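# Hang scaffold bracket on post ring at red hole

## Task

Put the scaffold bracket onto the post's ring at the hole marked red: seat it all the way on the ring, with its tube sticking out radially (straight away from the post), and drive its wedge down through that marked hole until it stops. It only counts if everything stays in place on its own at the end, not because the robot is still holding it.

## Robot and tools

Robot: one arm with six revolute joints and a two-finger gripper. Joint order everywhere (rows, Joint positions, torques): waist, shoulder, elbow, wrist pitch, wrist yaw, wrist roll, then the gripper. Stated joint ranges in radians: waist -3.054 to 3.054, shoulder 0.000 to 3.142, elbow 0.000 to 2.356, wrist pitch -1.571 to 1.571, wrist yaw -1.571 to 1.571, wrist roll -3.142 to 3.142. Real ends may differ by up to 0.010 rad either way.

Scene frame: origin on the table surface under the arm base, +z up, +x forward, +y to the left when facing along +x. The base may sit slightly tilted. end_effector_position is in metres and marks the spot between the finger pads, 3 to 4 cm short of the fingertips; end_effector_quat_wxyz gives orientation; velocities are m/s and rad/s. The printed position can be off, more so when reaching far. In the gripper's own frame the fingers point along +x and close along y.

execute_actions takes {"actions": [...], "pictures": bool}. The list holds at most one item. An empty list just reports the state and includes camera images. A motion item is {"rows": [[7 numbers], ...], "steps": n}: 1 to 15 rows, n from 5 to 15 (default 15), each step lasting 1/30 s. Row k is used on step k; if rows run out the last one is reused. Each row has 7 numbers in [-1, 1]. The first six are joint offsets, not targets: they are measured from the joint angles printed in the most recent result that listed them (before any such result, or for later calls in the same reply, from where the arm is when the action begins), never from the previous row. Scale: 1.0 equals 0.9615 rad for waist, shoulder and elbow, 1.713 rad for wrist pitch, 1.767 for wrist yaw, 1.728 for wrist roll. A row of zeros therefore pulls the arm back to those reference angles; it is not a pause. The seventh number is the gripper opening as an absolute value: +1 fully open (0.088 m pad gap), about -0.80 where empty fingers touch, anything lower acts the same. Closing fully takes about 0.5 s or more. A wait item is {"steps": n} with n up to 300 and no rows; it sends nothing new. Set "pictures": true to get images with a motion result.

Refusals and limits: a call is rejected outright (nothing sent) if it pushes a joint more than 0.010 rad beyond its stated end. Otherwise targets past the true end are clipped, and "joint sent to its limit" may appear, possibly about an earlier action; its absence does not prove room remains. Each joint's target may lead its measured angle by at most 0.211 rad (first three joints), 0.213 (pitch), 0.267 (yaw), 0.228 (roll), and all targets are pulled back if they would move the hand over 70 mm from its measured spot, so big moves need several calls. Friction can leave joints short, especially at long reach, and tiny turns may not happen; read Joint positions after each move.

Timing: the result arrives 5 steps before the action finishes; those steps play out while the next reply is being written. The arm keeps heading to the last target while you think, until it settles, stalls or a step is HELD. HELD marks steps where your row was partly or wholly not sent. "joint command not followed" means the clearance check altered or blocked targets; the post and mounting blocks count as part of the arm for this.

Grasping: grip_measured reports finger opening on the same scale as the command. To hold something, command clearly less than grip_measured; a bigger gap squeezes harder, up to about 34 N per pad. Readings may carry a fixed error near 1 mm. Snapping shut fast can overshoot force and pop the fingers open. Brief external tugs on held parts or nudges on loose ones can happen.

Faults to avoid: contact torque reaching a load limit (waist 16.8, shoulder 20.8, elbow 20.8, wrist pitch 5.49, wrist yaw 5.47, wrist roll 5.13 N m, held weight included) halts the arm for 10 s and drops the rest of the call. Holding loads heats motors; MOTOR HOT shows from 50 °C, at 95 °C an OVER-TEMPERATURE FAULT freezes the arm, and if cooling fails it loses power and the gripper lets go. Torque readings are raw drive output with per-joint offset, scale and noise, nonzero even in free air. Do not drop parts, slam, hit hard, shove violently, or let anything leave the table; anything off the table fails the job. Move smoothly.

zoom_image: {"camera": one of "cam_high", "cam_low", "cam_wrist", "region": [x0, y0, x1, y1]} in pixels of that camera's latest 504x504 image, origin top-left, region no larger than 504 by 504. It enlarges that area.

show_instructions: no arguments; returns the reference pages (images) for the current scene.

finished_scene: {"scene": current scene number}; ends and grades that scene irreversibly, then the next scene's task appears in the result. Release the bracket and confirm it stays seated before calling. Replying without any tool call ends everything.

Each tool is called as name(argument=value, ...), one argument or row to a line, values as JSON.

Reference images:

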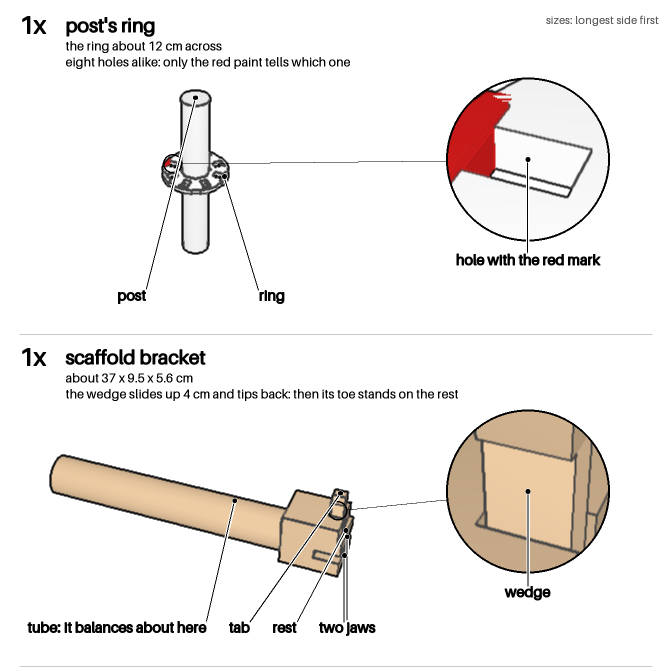

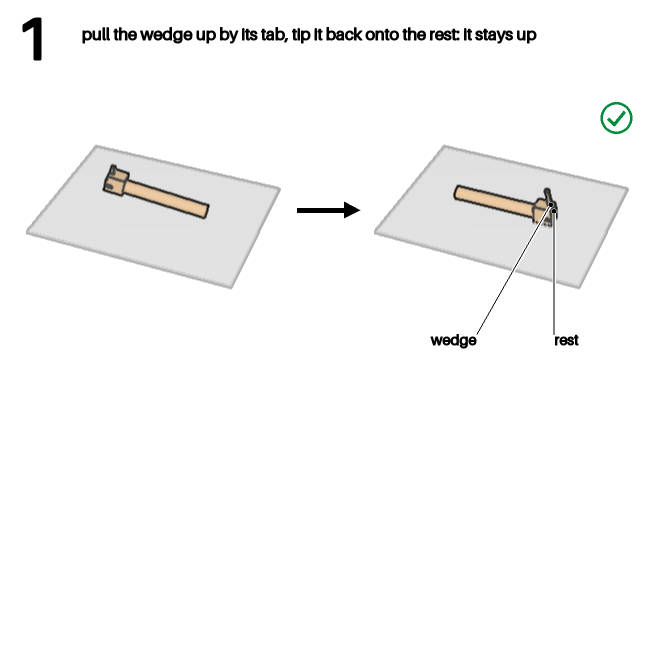

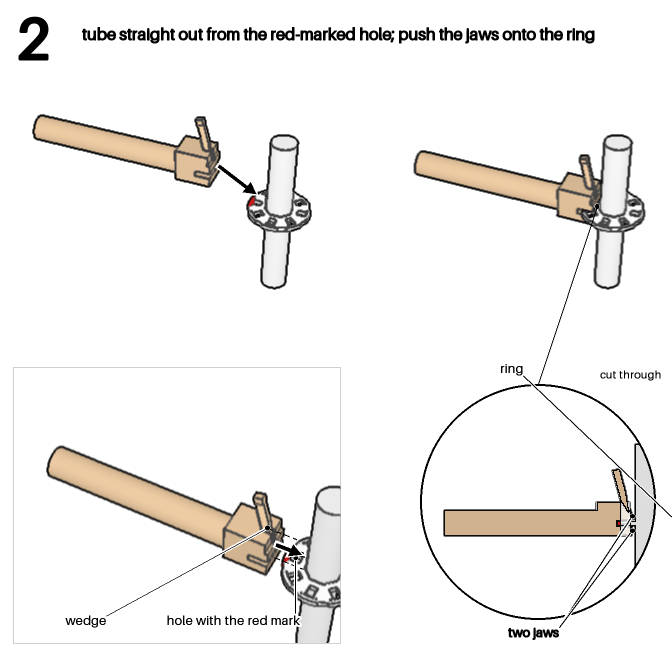

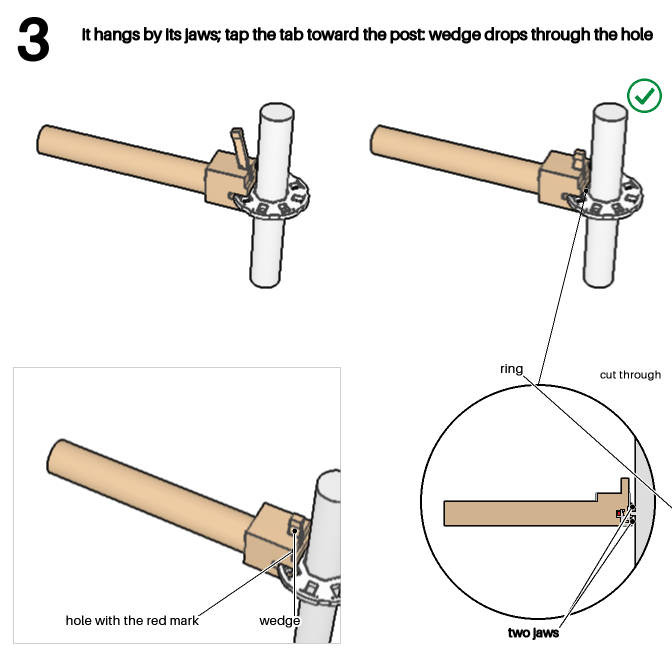

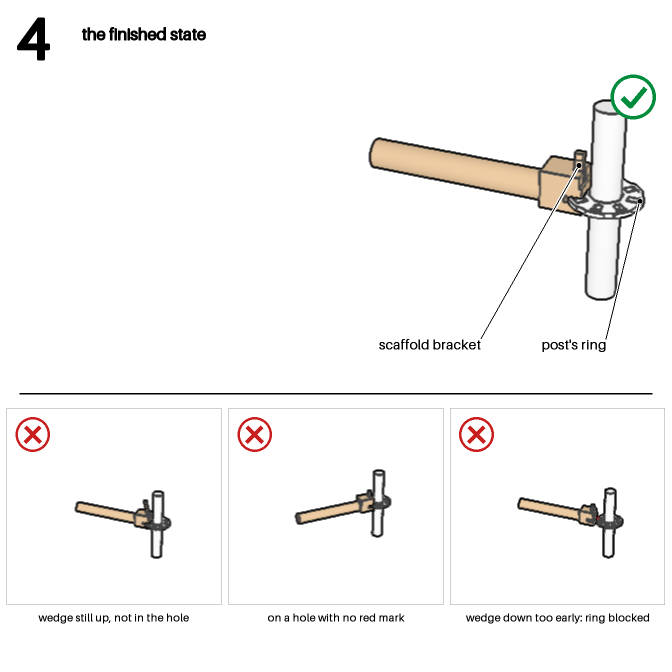

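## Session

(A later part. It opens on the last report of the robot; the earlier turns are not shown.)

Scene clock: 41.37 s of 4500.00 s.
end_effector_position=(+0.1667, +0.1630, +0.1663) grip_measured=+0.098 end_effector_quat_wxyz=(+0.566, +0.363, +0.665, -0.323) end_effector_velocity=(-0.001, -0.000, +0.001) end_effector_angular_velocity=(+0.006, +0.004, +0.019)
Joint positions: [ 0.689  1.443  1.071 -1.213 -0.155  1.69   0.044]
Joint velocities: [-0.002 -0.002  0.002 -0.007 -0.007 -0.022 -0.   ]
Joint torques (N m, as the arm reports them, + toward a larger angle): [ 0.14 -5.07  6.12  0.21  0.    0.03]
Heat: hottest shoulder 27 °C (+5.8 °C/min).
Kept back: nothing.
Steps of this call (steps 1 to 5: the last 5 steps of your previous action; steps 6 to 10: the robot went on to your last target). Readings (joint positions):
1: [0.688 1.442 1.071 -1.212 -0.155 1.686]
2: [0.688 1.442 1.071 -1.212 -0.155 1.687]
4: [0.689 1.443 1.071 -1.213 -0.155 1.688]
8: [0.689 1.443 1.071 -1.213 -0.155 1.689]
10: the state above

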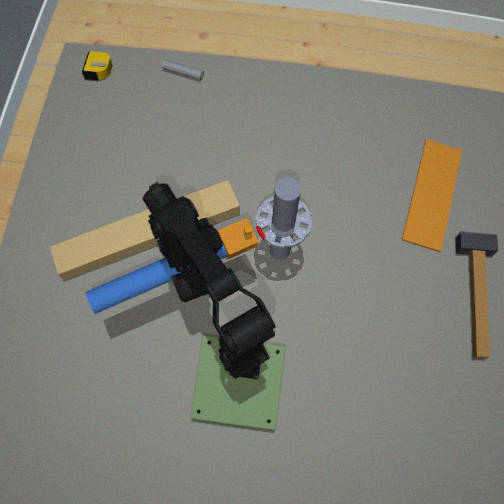

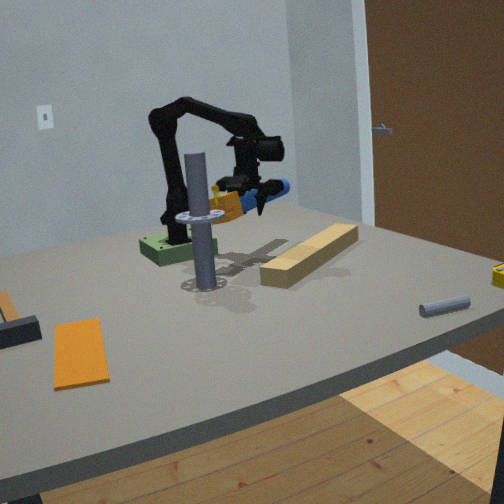

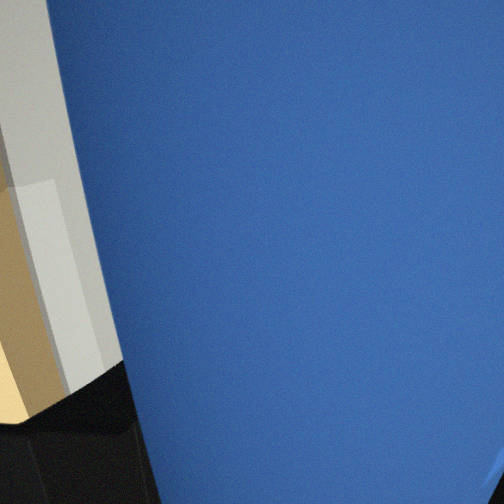

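execute_actions(
  actions=[
    {"rows": [[0,-0.004,0.035,-0.018,0,0,-0.5]], "steps": 12},
  ],
)

execute_actions(
  actions=[
    {"steps": 10},
  ],
  pictures=true,
)

zoom_image(
  camera="cam_low",
  region=[160, 150, 310, 300],
)

zoom_image(
  camera="cam_high",
  region=[60, 150, 330, 350],
)

Scene clock: 41.97 s of 4500.00 s.
end_effector_position=(+0.1658, +0.1624, +0.1703) grip_measured=+0.098 end_effector_quat_wxyz=(+0.565, +0.361, +0.666, -0.326) end_effector_velocity=(-0.008, -0.003, +0.003) end_effector_angular_velocity=(-0.008, +0.045, +0.004)
Joint positions: [ 0.69   1.443  1.088 -1.236 -0.155  1.69   0.044]
Joint velocities: [-0.002  0.002  0.012 -0.051 -0.022 -0.007 -0.   ]
Joint torques (N m, as the arm reports them, + toward a larger angle): [-0.07 -5.75  5.96  0.13 -0.11 -0.01]
Heat: hottest shoulder 27 °C (+5.7 °C/min).
Steps of this call (steps 1 to 11: the robot went on to your last target; steps 12 to 18: the first 7 steps of this action). Readings (joint positions):
12: [0.690 1.443 1.074 -1.217 -0.155 1.690]
13: [0.690 1.443 1.077 -1.225 -0.155 1.690]
15: [0.690 1.443 1.084 -1.234 -0.155 1.690]
18: the state above

Scene clock: 42.30 s of 4500.00 s.
end_effector_position=(+0.1654, +0.1621, +0.1705) grip_measured=+0.098 end_effector_quat_wxyz=(+0.565, +0.360, +0.667, -0.327) end_effector_velocity=(+0.000, +0.001, +0.001) end_effector_angular_velocity=(+0.016, -0.007, +0.019)
Joint positions: [ 0.69   1.443  1.088 -1.24  -0.155  1.69   0.044]
Joint velocities: [-0.002 -0.007 -0.002  0.007 -0.007 -0.022 -0.   ]
Joint torques (N m, as the arm reports them, + toward a larger angle): [-0.14 -5.79  6.08  0.16 -0.13 -0.02]
Heat: hottest shoulder 27 °C (+5.7 °C/min).
Kept back: nothing.
Steps of this call (steps 1 to 5: the last 5 steps of your previous action; steps 6 to 10: the robot went on to your last target). Readings (joint positions):
1: [0.690 1.443 1.088 -1.238 -0.155 1.690]
2: [0.690 1.443 1.088 -1.239 -0.155 1.690]
4: [0.690 1.443 1.088 -1.239 -0.155 1.690]
8: [0.690 1.443 1.088 -1.240 -0.155 1.690]
10: the state above

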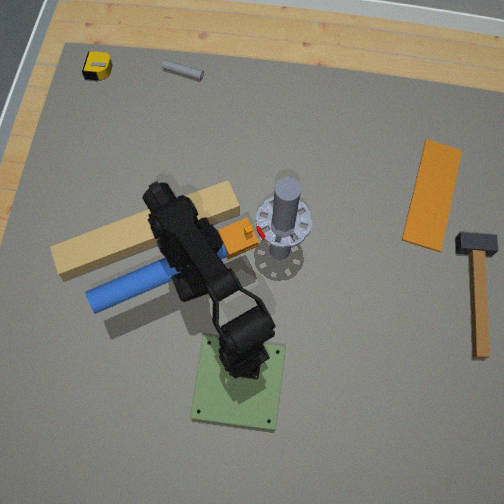

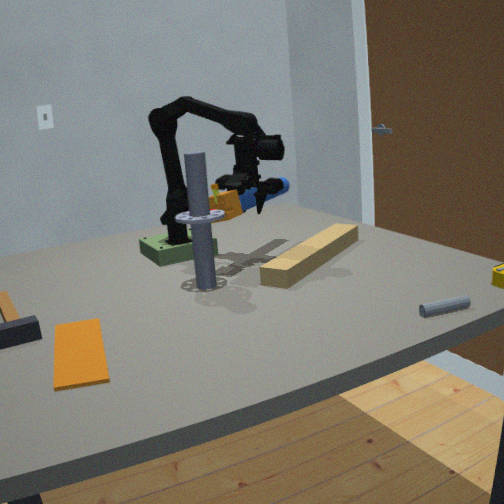

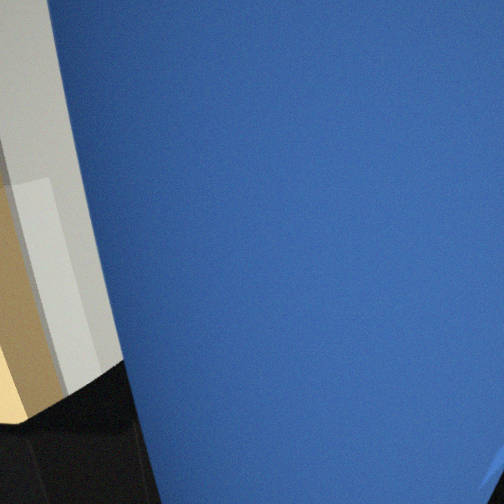

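Region (160, 150, 310, 300) of cam_low's 504x504 image, scaled by 3.360, with more detail than that image has.

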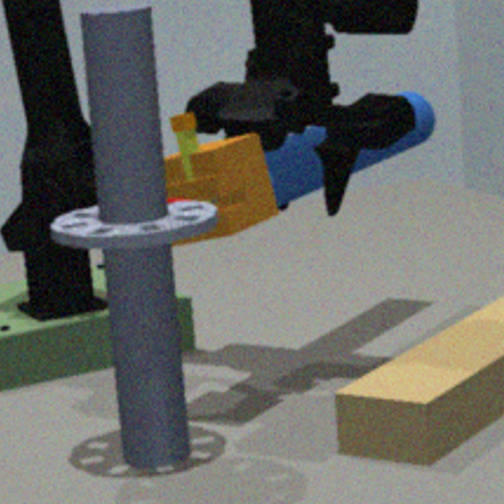

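Region (60, 150, 330, 350) of cam_high's 504x504 image, scaled by 1.867, with more detail than that image has; it fills the top 373 rows of this view, and the rest is white.

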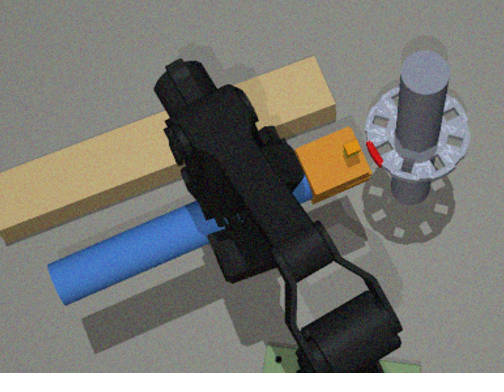

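execute_actions(
  actions=[
    {"rows": [[-0.015,-0.002,-0.002,0,0,-0.008,-0.5],[-0.03,-0.004,-0.004,0,0,-0.016,-0.5],[-0.045,-0.006,-0.006,0,0,-0.025,-0.5],[-0.06,-0.008,-0.008,0,0,-0.033,-0.5],[-0.075,-0.01,-0.01,0,0,-0.041,-0.5],[-0.088,-0.012,-0.011,0,0,-0.049,-0.5]], "steps": 15},
  ],
)

execute_actions(
  actions=[
    {"steps": 8},
  ],
  pictures=true,
)

zoom_image(
  camera="cam_low",
  region=[160, 150, 310, 300],
)

zoom_image(
  camera="cam_high",
  region=[180, 170, 330, 290],
)

Scene clock: 42.93 s of 4500.00 s.
end_effector_position=(+0.1710, +0.1540, +0.1699) grip_measured=+0.098 end_effector_quat_wxyz=(+0.559, +0.362, +0.674, -0.320) end_effector_velocity=(-0.009, -0.004, -0.001) end_effector_angular_velocity=(+0.033, +0.045, +0.056)
Joint positions: [ 0.634  1.442  1.082 -1.241 -0.176  1.626  0.044]
Joint velocities: [-0.022 -0.012 -0.022 -0.022 -0.051 -0.081 -0.   ]
Joint torques (N m, as the arm reports them, + toward a larger angle): [-2.7  -6.3   4.31  0.52  0.8  -0.4 ]
Heat: hottest shoulder 27 °C (+5.6 °C/min).
Steps of this call (steps 1 to 9: the robot went on to your last target; steps 10 to 19: the first 10 steps of this action). Readings (joint positions):
10: [0.689 1.443 1.088 -1.240 -0.155 1.688]
11: [0.685 1.443 1.088 -1.240 -0.155 1.682]
13: [0.668 1.443 1.088 -1.240 -0.156 1.663]
17: [0.636 1.443 1.084 -1.239 -0.173 1.631]
19: the state above

Scene clock: 43.20 s of 4500.00 s.
end_effector_position=(+0.1706, +0.1537, +0.1694) grip_measured=+0.098 end_effector_quat_wxyz=(+0.558, +0.361, +0.676, -0.318) end_effector_velocity=(-0.005, -0.003, +0.001) end_effector_angular_velocity=(+0.000, +0.013, +0.033)
Joint positions: [ 0.632  1.442  1.08  -1.241 -0.18   1.619  0.044]
Joint velocities: [-0.002 -0.007 -0.002 -0.022 -0.007 -0.037 -0.   ]
Joint torques (N m, as the arm reports them, + toward a larger angle): [-2.75 -6.31  4.37  0.52  0.92 -0.43]
Heat: hottest shoulder 27 °C (+5.6 °C/min).
Kept back: nothing.
Steps of this call (steps 1 to 5: the last 5 steps of your previous action; steps 6 to 8: the robot went on to your last target). Readings (joint positions):
1: [0.633 1.442 1.082 -1.241 -0.177 1.624]
2: [0.633 1.442 1.081 -1.241 -0.178 1.622]
4: [0.632 1.442 1.080 -1.241 -0.179 1.620]
8: the state above

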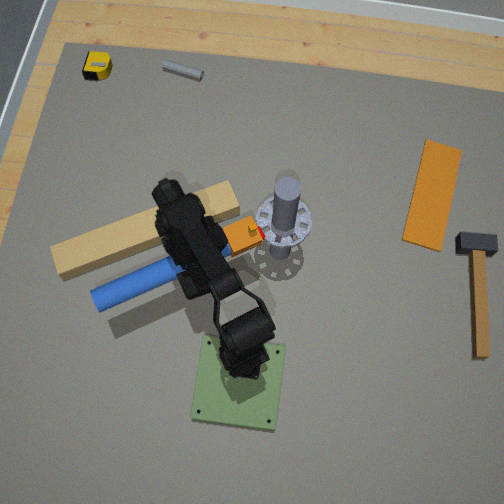

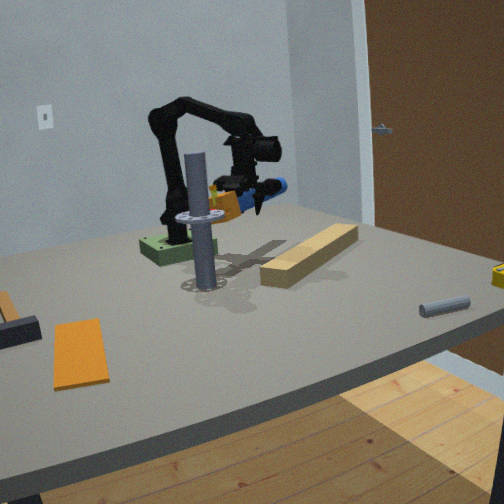

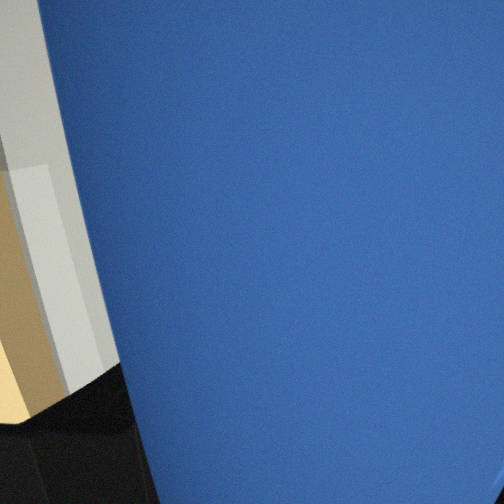

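Region (160, 150, 310, 300) of cam_low's 504x504 image, scaled by 3.360, with more detail than that image has.

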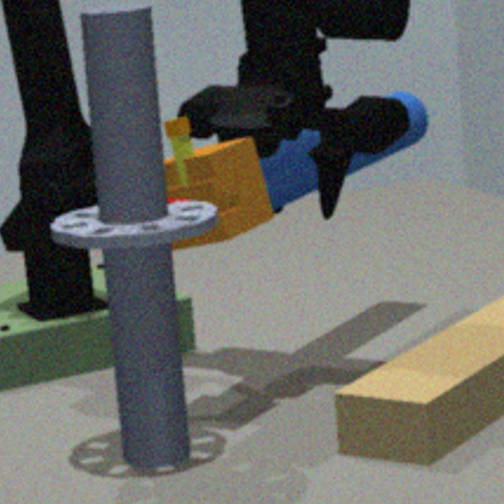

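Region (180, 170, 330, 290) of cam_high's 504x504 image, scaled by 3.360, with more detail than that image has; it fills the top 403 rows of this view, and the rest is white.

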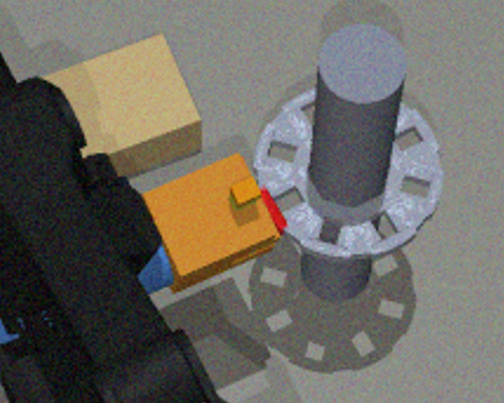

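execute_actions(
  actions=[
    {"rows": [[0.06,0.001,0.008,0,0.014,0.041,-0.5],[0.06,0.001,0.008,0,0.014,0.041,-0.5],[0.06,0.001,0.008,0,0.014,0.041,-0.5],[0.06,0.001,0.008,0,0.014,0.041,-0.5],[0.06,0.001,0.008,0,0.014,0.041,-0.5],[0.06,0.001,0.008,0,0.014,0.041,-0.5],[0.06,0.001,0.008,0,0.04,0.041,-0.5],[0.06,0.001,0.008,0,0.065,0.041,-0.5]], "steps": 15},
  ],
)

execute_actions(
  actions=[
    {"steps": 10},
  ],
  pictures=true,
)

zoom_image(
  camera="cam_low",
  region=[160, 150, 310, 300],
)

zoom_image(
  camera="cam_high",
  region=[60, 150, 330, 350],
)

Scene clock: 44.67 s of 4500.00 s.
end_effector_position=(+0.1693, +0.1534, +0.1674) grip_measured=+0.098 end_effector_quat_wxyz=(+0.583, +0.350, +0.651, -0.337) end_effector_velocity=(+0.028, -0.044, -0.004) end_effector_angular_velocity=(-0.284, -0.197, -0.047)
Joint positions: [ 0.686  1.442  1.079 -1.24  -0.099  1.684  0.044]
Joint velocities: [-0.002 -0.007 -0.002 -0.022  0.344  0.051 -0.   ]
Joint torques (N m, as the arm reports them, + toward a larger angle): [ 0.06 -5.05  5.32  0.34  0.07  0.05]
Heat: hottest shoulder 27 °C (+5.4 °C/min).
Steps of this call (steps 1 to 15: the robot went on to your last target; steps 16 to 34: nothing new was sent; steps 35 to 44: the first 10 steps of this action). Readings (joint positions):
35: [0.636 1.442 1.079 -1.240 -0.172 1.624]
36: [0.647 1.442 1.079 -1.240 -0.160 1.641]
38: [0.666 1.442 1.079 -1.240 -0.157 1.664]
42: [0.685 1.442 1.079 -1.240 -0.136 1.681]
44: the state above

Scene clock: 45.00 s of 4500.00 s.
end_effector_position=(+0.1700, +0.1526, +0.1671) grip_measured=+0.098 end_effector_quat_wxyz=(+0.589, +0.348, +0.646, -0.339) end_effector_velocity=(-0.003, -0.000, +0.000) end_effector_angular_velocity=(+0.002, +0.010, +0.010)
Joint positions: [ 0.692  1.442  1.079 -1.239 -0.083  1.69   0.044]
Joint velocities: [ 0.002 -0.002 -0.002 -0.007 -0.007 -0.007  0.   ]
Joint torques (N m, as the arm reports them, + toward a larger angle): [-0.35 -5.2   5.33  0.3   0.66 -0.03]
Heat: hottest shoulder 27 °C (+5.3 °C/min).
Kept back: nothing.
Steps of this call (steps 1 to 5: the last 5 steps of your previous action; steps 6 to 10: the robot went on to your last target). Readings (joint positions):
1: [0.686 1.442 1.079 -1.240 -0.092 1.685]
2: [0.687 1.442 1.079 -1.239 -0.091 1.686]
4: [0.689 1.442 1.079 -1.239 -0.087 1.687]
8: [0.691 1.442 1.079 -1.239 -0.084 1.689]
10: the state above

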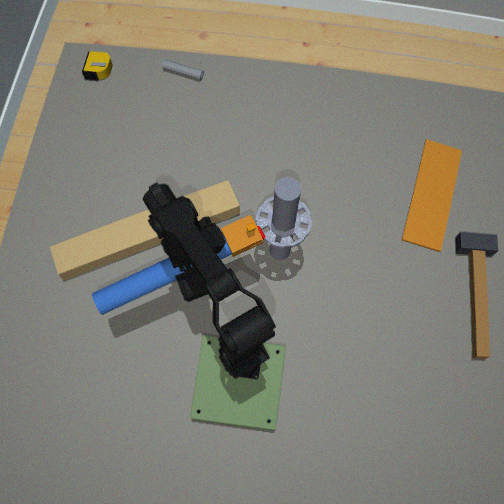

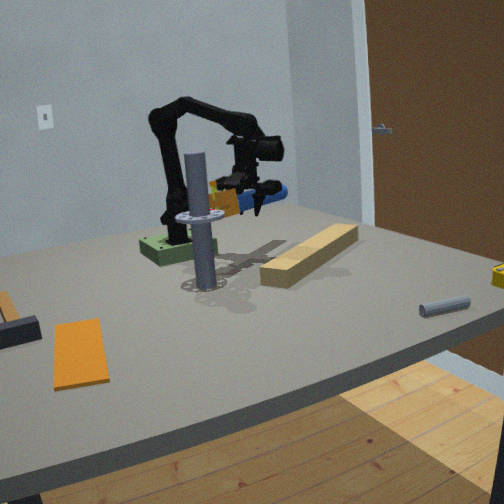

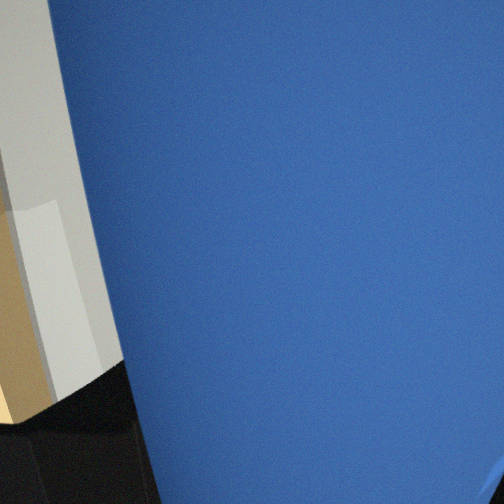

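Region (160, 150, 310, 300) of cam_low's 504x504 image, scaled by 3.360, with more detail than that image has.

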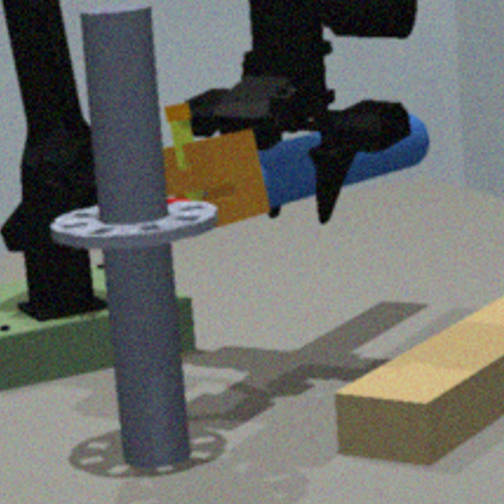

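Region (60, 150, 330, 350) of cam_high's 504x504 image, scaled by 1.867, with more detail than that image has; it fills the top 373 rows of this view, and the rest is white.

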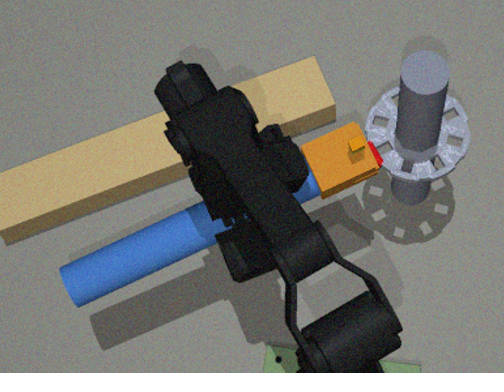

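execute_actions(
  actions=[
    {"rows": [[0.04,0,0,0,-0.01,0.022,-0.5],[0.04,0,0,0,-0.01,0.022,-0.5],[0.04,0,0,0,-0.01,0.022,-0.5],[0.04,0,0,0,-0.01,0.022,-0.5],[0.04,0.004,-0.034,0.019,-0.01,0.022,-0.5]], "steps": 15},
  ],
)

execute_actions(
  actions=[
    {"steps": 10},
  ],
  pictures=true,
)

zoom_image(
  camera="cam_low",
  region=[160, 150, 310, 300],
)

zoom_image(
  camera="cam_high",
  region=[180, 170, 330, 290],
)

Scene clock: 45.70 s of 4500.00 s.
end_effector_position=(+0.1616, +0.1589, +0.1590) grip_measured=+0.098 end_effector_quat_wxyz=(+0.582, +0.346, +0.652, -0.342) end_effector_velocity=(-0.012, -0.007, -0.022) end_effector_angular_velocity=(-0.022, +0.058, -0.025)
Joint positions: [ 0.726  1.447  1.05  -1.215 -0.099  1.724  0.044]
Joint velocities: [-0.002  0.007 -0.085  0.037 -0.022  0.022 -0.   ]
Joint torques (N m, as the arm reports them, + toward a larger angle): [ 0.24 -5.36  4.81  0.67 -0.14  0.07]
Heat: hottest shoulder 27 °C (+5.3 °C/min).
Steps of this call (steps 1 to 11: the robot went on to your last target; steps 12 to 21: the first 10 steps of this action). Readings (joint positions):
12: [0.695 1.442 1.079 -1.240 -0.080 1.696]
13: [0.702 1.442 1.079 -1.240 -0.081 1.705]
15: [0.716 1.442 1.079 -1.239 -0.091 1.714]
19: [0.726 1.445 1.058 -1.217 -0.098 1.722]
21: the state above

Scene clock: 46.03 s of 4500.00 s.
end_effector_position=(+0.1618, +0.1595, +0.1583) grip_measured=+0.098 end_effector_quat_wxyz=(+0.582, +0.347, +0.652, -0.341) end_effector_velocity=(-0.004, +0.001, +0.000) end_effector_angular_velocity=(+0.014, +0.019, +0.024)
Joint positions: [ 0.727  1.447  1.047 -1.209 -0.1    1.725  0.044]
Joint velocities: [ 0.002 -0.002 -0.002 -0.007 -0.022 -0.022 -0.   ]
Joint torques (N m, as the arm reports them, + toward a larger angle): [ 0.22 -5.24  4.54  0.56 -0.14  0.06]
Heat: hottest shoulder 27 °C (+5.2 °C/min).
Kept back: nothing.
Steps of this call (steps 1 to 5: the last 5 steps of your previous action; steps 6 to 10: the robot went on to your last target). Readings (joint positions):
1: [0.726 1.447 1.047 -1.213 -0.099 1.724]
2: [0.726 1.447 1.047 -1.212 -0.099 1.725]
4: [0.727 1.447 1.047 -1.210 -0.100 1.725]
8: [0.727 1.447 1.047 -1.209 -0.100 1.725]
10: the state above

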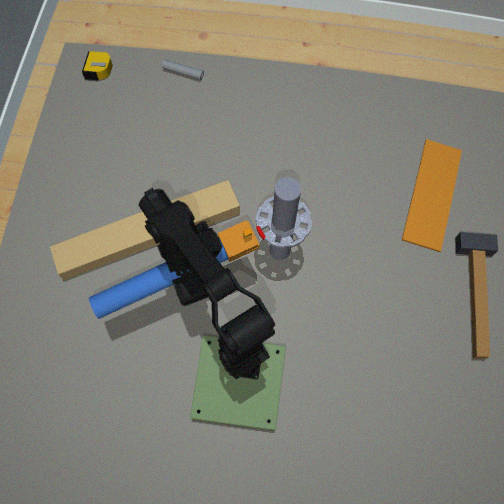

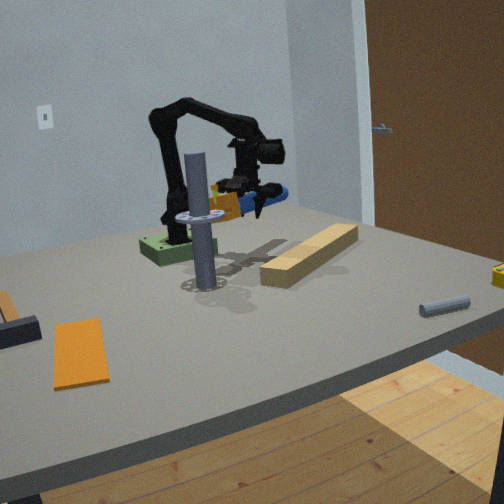

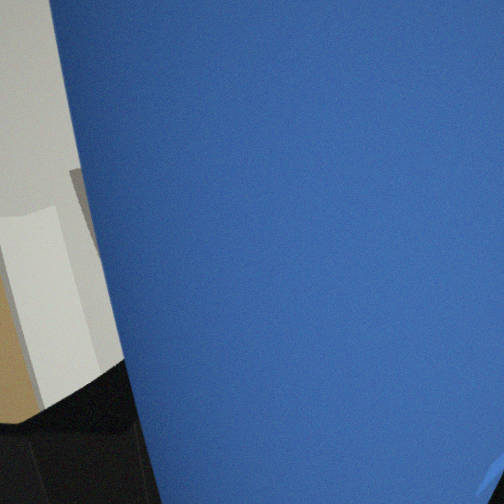

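Region (160, 150, 310, 300) of cam_low's 504x504 image, scaled by 3.360, with more detail than that image has.

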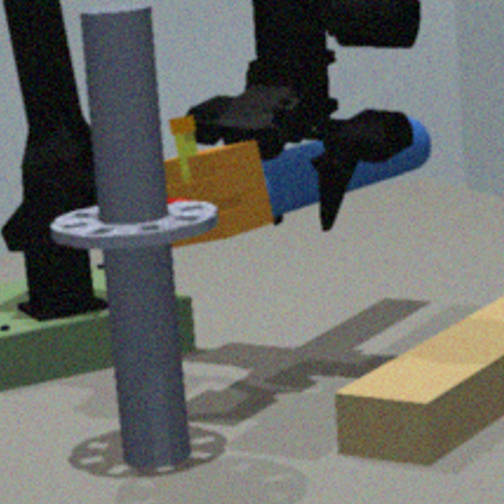

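Region (180, 170, 330, 290) of cam_high's 504x504 image, scaled by 3.360, with more detail than that image has; it fills the top 403 rows of this view, and the rest is white.

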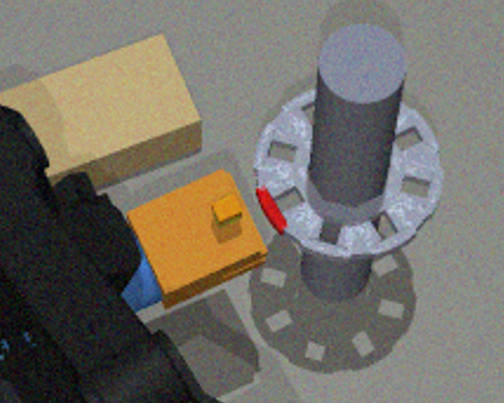

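execute_actions(
  actions=[
    {"rows": [[-0.0056,0.0235,0.022,0,0,-0.003,-0.5],[-0.0056,0.0235,0.022,0,0,-0.003,-0.5],[-0.0056,0.0235,0.022,0,0,-0.003,-0.5],[-0.0056,0.0235,0.022,0,0,-0.003,-0.5],[-0.02,0.0215,0.02,0,0,-0.011,-0.5],[-0.035,0.0195,0.018,0,0,-0.0195,-0.5],[-0.05,0.0175,0.016,0,0,-0.028,-0.5],[-0.065,0.0155,0.014,0,0,-0.036,-0.5],[-0.08,0.0135,0.012,0,0,-0.0445,-0.5],[-0.095,0.0115,0.011,0,0,-0.053,-0.5],[-0.11,0.009,0.009,0,0,-0.061,-0.5],[-0.125,0.007,0.007,0,0,-0.07,-0.5],[-0.139,0.005,0.005,0,0,-0.0775,-0.5]], "steps": 15},
  ],
)

execute_actions(
  actions=[
    {"steps": 8},
  ],
  pictures=true,
)

zoom_image(
  camera="cam_low",
  region=[160, 150, 310, 300],
)

zoom_image(
  camera="cam_high",
  region=[180, 170, 330, 290],
)

Scene clock: 46.93 s of 4500.00 s.
end_effector_position=(+0.1699, +0.1519, +0.1548) grip_measured=+0.098 end_effector_quat_wxyz=(+0.579, +0.343, +0.656, -0.342) end_effector_velocity=(+0.004, +0.016, +0.009) end_effector_angular_velocity=(+0.536, +0.328, -0.081)
Joint positions: [ 0.676  1.466  1.048 -1.209 -0.105  1.67   0.044]
Joint velocities: [-0.354 -0.002 -0.002  0.037 -0.608 -0.3    0.003]
Joint torques (N m, as the arm reports them, + toward a larger angle): [-0.62 -6.1   5.32  0.3   0.77 -0.16]
Heat: hottest shoulder 27 °C (+5.1 °C/min).
Steps of this call (steps 1 to 15: the robot went on to your last target; steps 16 to 17: nothing new was sent; steps 18 to 27: the first 10 steps of this action). Readings (joint positions):
18: [0.727 1.450 1.047 -1.209 -0.100 1.725]
19: [0.727 1.453 1.048 -1.209 -0.100 1.725]
21: [0.726 1.462 1.048 -1.209 -0.100 1.724]
25: [0.701 1.466 1.048 -1.209 -0.101 1.693]
27: the state above

Scene clock: 47.20 s of 4500.00 s.
end_effector_position=(+0.1688, +0.1518, +0.1572) grip_measured=+0.097 end_effector_quat_wxyz=(+0.565, +0.346, +0.674, -0.328) end_effector_velocity=(-0.004, +0.003, +0.005) end_effector_angular_velocity=(+0.055, +0.015, +0.036)
Joint positions: [ 0.646  1.459  1.048 -1.215 -0.153  1.623  0.044]
Joint velocities: [-0.012 -0.022 -0.002 -0.007 -0.051 -0.051 -0.   ]
Joint torques (N m, as the arm reports them, + toward a larger angle): [-5.15 -5.93  4.72  0.89  2.19 -0.83]
Heat: hottest shoulder 27 °C (+5.1 °C/min).
Kept back: nothing.
Steps of this call (steps 1 to 5: the last 5 steps of your previous action; steps 6 to 8: the robot went on to your last target). Readings (joint positions):
1: [0.667 1.466 1.048 -1.208 -0.118 1.663]
2: [0.661 1.466 1.048 -1.209 -0.127 1.655]
4: [0.651 1.464 1.048 -1.213 -0.145 1.634]
8: the state above

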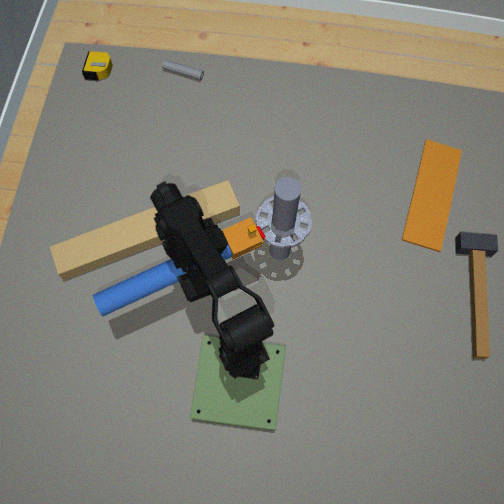

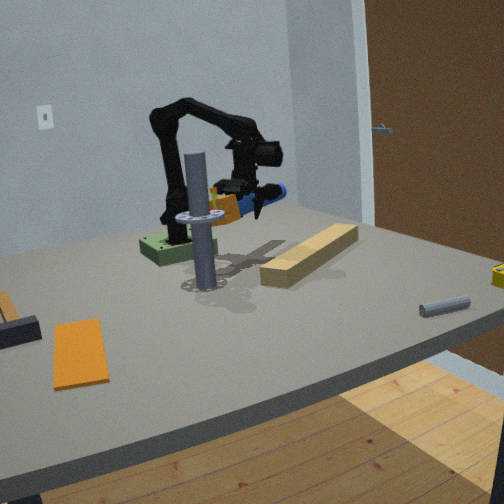

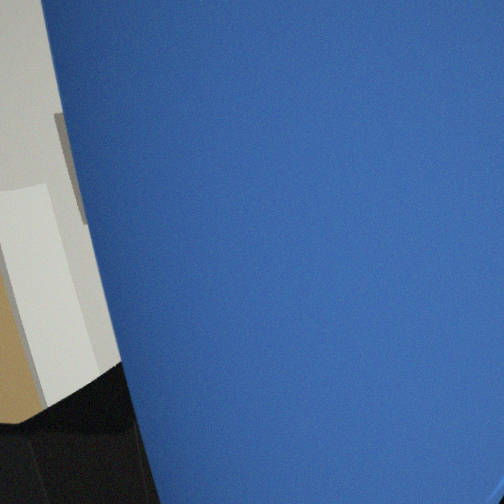

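Region (160, 150, 310, 300) of cam_low's 504x504 image, scaled by 3.360, with more detail than that image has.

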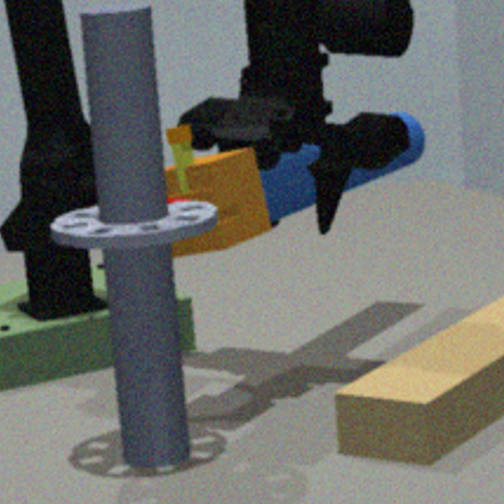

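Region (180, 170, 330, 290) of cam_high's 504x504 image, scaled by 3.360, with more detail than that image has; it fills the top 403 rows of this view, and the rest is white.

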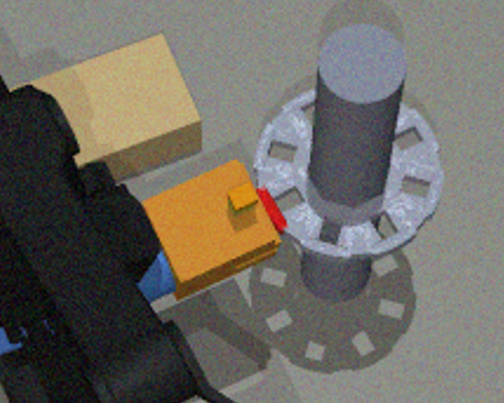

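execute_actions(
  actions=[
    {"rows": [[0.072,0,0,0,0.0,0.052,-0.5],[0.072,0,0,0,0.01,0.052,-0.5],[0.072,0,0,0,0.02,0.052,-0.5],[0.072,0,0,0,0.03,0.052,-0.5],[0.072,0.012,0.051,-0.002,0.03,0.052,-0.5]], "steps": 15},
  ],
)

execute_actions(
  actions=[
    {"steps": 10},
  ],
  pictures=true,
)

zoom_image(
  camera="cam_low",
  region=[160, 150, 310, 300],
)

zoom_image(
  camera="cam_high",
  region=[180, 170, 330, 290],
)

Scene clock: 48.23 s of 4500.00 s.
end_effector_position=(+0.1684, +0.1617, +0.1613) grip_measured=+0.098 end_effector_quat_wxyz=(+0.580, +0.348, +0.655, -0.338) end_effector_velocity=(+0.012, +0.014, +0.020) end_effector_angular_velocity=(+0.028, -0.070, -0.009)
Joint positions: [ 0.71   1.468  1.077 -1.217 -0.109  1.706  0.044]
Joint velocities: [ 0.027 -0.002  0.081 -0.007  0.022  0.037 -0.   ]
Joint torques (N m, as the arm reports them, + toward a larger angle): [ 0.19 -5.03  5.79  0.28  0.14  0.08]
Heat: hottest shoulder 27 °C (+5.0 °C/min).
Steps of this call (steps 1 to 21: the robot went on to your last target; steps 22 to 31: the first 10 steps of this action). Readings (joint positions):
22: [0.651 1.458 1.048 -1.214 -0.146 1.626]
23: [0.664 1.458 1.048 -1.211 -0.129 1.645]
25: [0.685 1.459 1.048 -1.210 -0.123 1.677]
29: [0.707 1.467 1.069 -1.217 -0.111 1.701]
31: the state above

Scene clock: 48.57 s of 4500.00 s.
end_effector_position=(+0.1690, +0.1626, +0.1619) grip_measured=+0.098 end_effector_quat_wxyz=(+0.580, +0.349, +0.654, -0.338) end_effector_velocity=(-0.001, -0.000, +0.001) end_effector_angular_velocity=(+0.005, +0.006, +0.005)
Joint positions: [ 0.713  1.47   1.081 -1.217 -0.106  1.71   0.044]
Joint velocities: [-0.002 -0.002  0.002 -0.007 -0.007 -0.007  0.   ]
Joint torques (N m, as the arm reports them, + toward a larger angle): [ 0.27 -5.2   6.07  0.25  0.19  0.08]
Heat: hottest shoulder 27 °C (+4.9 °C/min).
Kept back: nothing.
Steps of this call (steps 1 to 5: the last 5 steps of your previous action; steps 6 to 10: the robot went on to your last target). Readings (joint positions):
1: [0.711 1.468 1.079 -1.217 -0.108 1.707]
2: [0.711 1.468 1.080 -1.217 -0.108 1.708]
4: [0.712 1.469 1.081 -1.217 -0.107 1.709]
8: [0.712 1.470 1.081 -1.217 -0.107 1.710]
10: the state above

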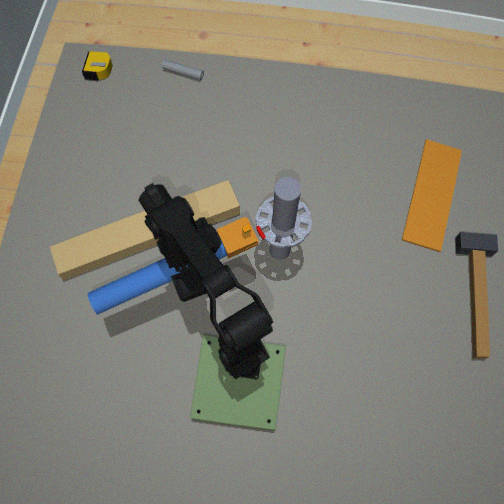

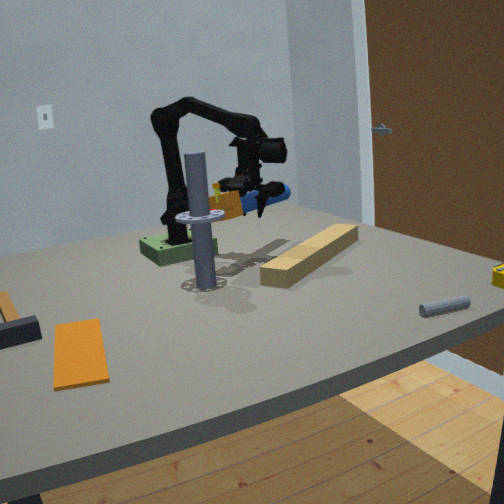

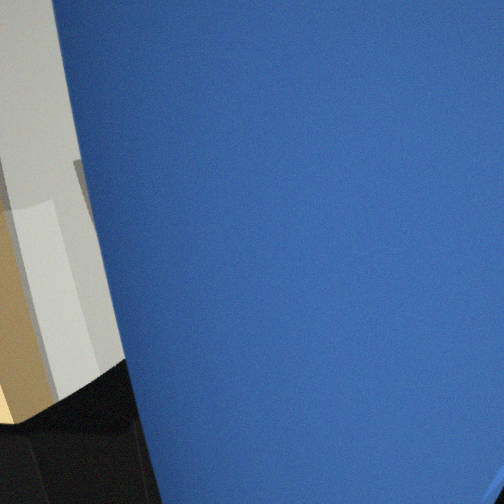

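Region (160, 150, 310, 300) of cam_low's 504x504 image, scaled by 3.360, with more detail than that image has.

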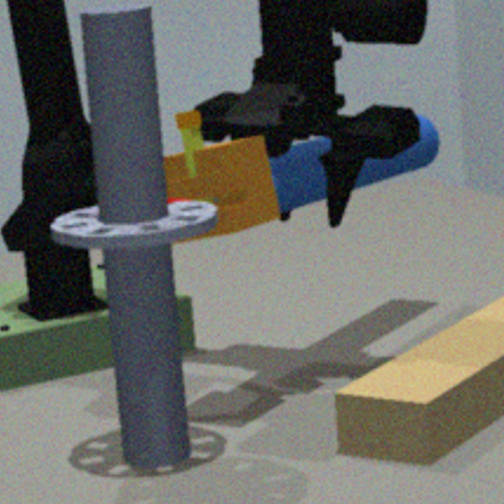

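Region (180, 170, 330, 290) of cam_high's 504x504 image, scaled by 3.360, with more detail than that image has; it fills the top 403 rows of this view, and the rest is white.

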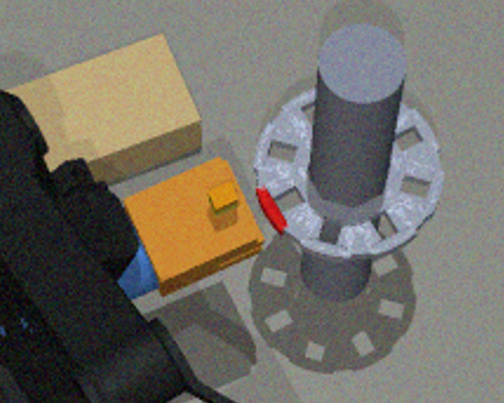

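execute_actions(
  actions=[
    {"rows": [[-0.012,0,0,0,0,-0.0067,-0.5],[-0.024,0,0,0,0,-0.0134,-0.5],[-0.036,0,0,0,0,-0.02,-0.5],[-0.048,0,0,0,0,-0.027,-0.5],[-0.06,0,0,0,0,-0.033,-0.5],[-0.072,0,0,0,0,-0.04,-0.5],[-0.084,0,0,0,0,-0.047,-0.5],[-0.096,0,0,0,0,-0.053,-0.5],[-0.108,0,0,0,0,-0.06,-0.5],[-0.12,0,0,0,0,-0.067,-0.5]], "steps": 15},
  ],
)

execute_actions(
  actions=[
    {"steps": 8},
  ],
  pictures=true,
)

zoom_image(
  camera="cam_low",
  region=[160, 150, 310, 300],
)

zoom_image(
  camera="cam_high",
  region=[180, 170, 330, 290],
)

Scene clock: 49.30 s of 4500.00 s.
end_effector_position=(+0.1754, +0.1557, +0.1627) grip_measured=+0.098 end_effector_quat_wxyz=(+0.571, +0.352, +0.665, -0.327) end_effector_velocity=(-0.017, +0.013, +0.006) end_effector_angular_velocity=(+0.271, +0.202, +0.155)
Joint positions: [ 0.652  1.47   1.081 -1.218 -0.14   1.638  0.044]
Joint velocities: [-0.12   0.002 -0.002 -0.037 -0.33  -0.286 -0.001]
Joint torques (N m, as the arm reports them, + toward a larger angle): [-3.74 -5.39  4.5   0.61  1.51 -0.4 ]
Heat: hottest shoulder 27 °C (+4.9 °C/min).
Steps of this call (steps 1 to 12: the robot went on to your last target; steps 13 to 22: the first 10 steps of this action). Readings (joint positions):
13: [0.712 1.470 1.081 -1.217 -0.106 1.710]
14: [0.710 1.470 1.081 -1.217 -0.106 1.706]
16: [0.697 1.470 1.081 -1.216 -0.106 1.689]
20: [0.661 1.470 1.081 -1.216 -0.123 1.656]
22: the state above

Scene clock: 49.57 s of 4500.00 s.
end_effector_position=(+0.1748, +0.1558, +0.1630) grip_measured=+0.097 end_effector_quat_wxyz=(+0.568, +0.350, +0.672, -0.320) end_effector_velocity=(+0.001, +0.000, +0.001) end_effector_angular_velocity=(+0.014, -0.006, -0.000)
Joint positions: [ 0.644  1.47   1.081 -1.221 -0.154  1.616  0.044]
Joint velocities: [-0.007 -0.007 -0.002  0.007 -0.007 -0.007 -0.   ]
Joint torques (N m, as the arm reports them, + toward a larger angle): [-4.73 -5.33  4.49  0.77  1.93 -0.66]
Heat: hottest shoulder 27 °C (+4.8 °C/min).
Kept back: nothing.
Steps of this call (steps 1 to 5: the last 5 steps of your previous action; steps 6 to 8: the robot went on to your last target). Readings (joint positions):
1: [0.649 1.470 1.081 -1.220 -0.146 1.630]
2: [0.647 1.470 1.081 -1.220 -0.149 1.626]
4: [0.646 1.470 1.081 -1.221 -0.152 1.621]
8: the state above

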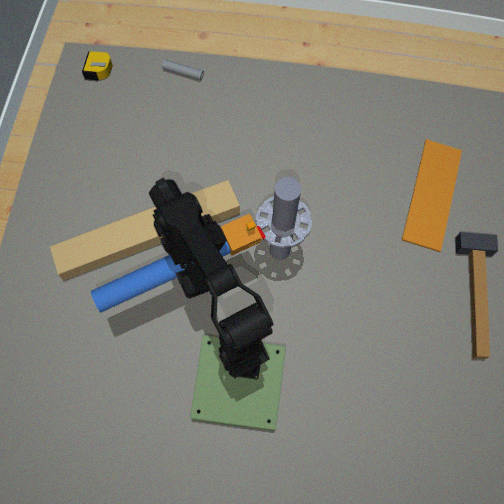

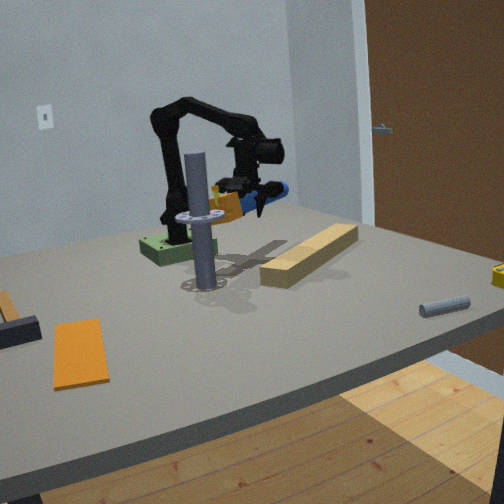

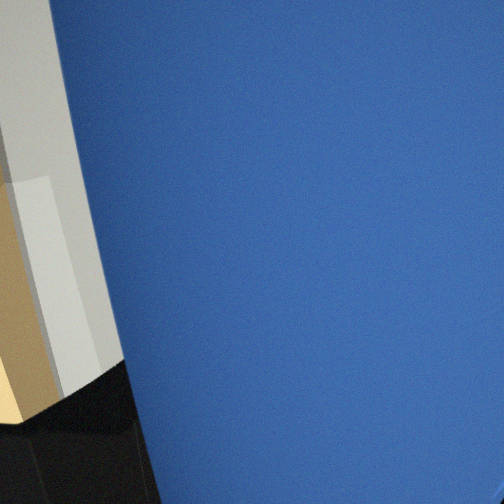

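Region (160, 150, 310, 300) of cam_low's 504x504 image, scaled by 3.360, with more detail than that image has.

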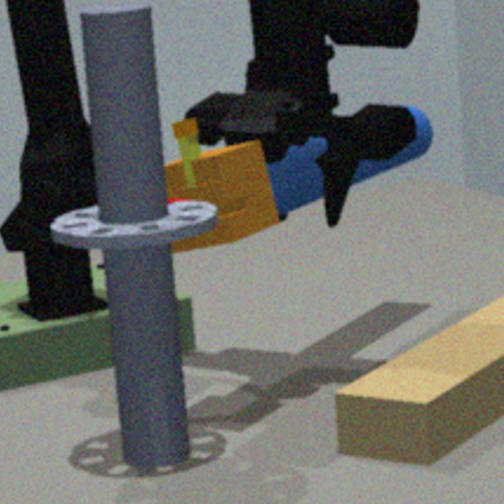

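Region (180, 170, 330, 290) of cam_high's 504x504 image, scaled by 3.360, with more detail than that image has; it fills the top 403 rows of this view, and the rest is white.

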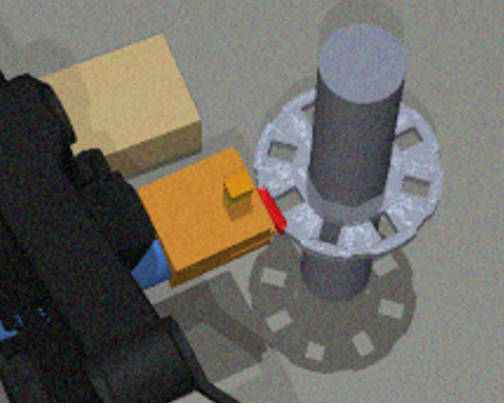

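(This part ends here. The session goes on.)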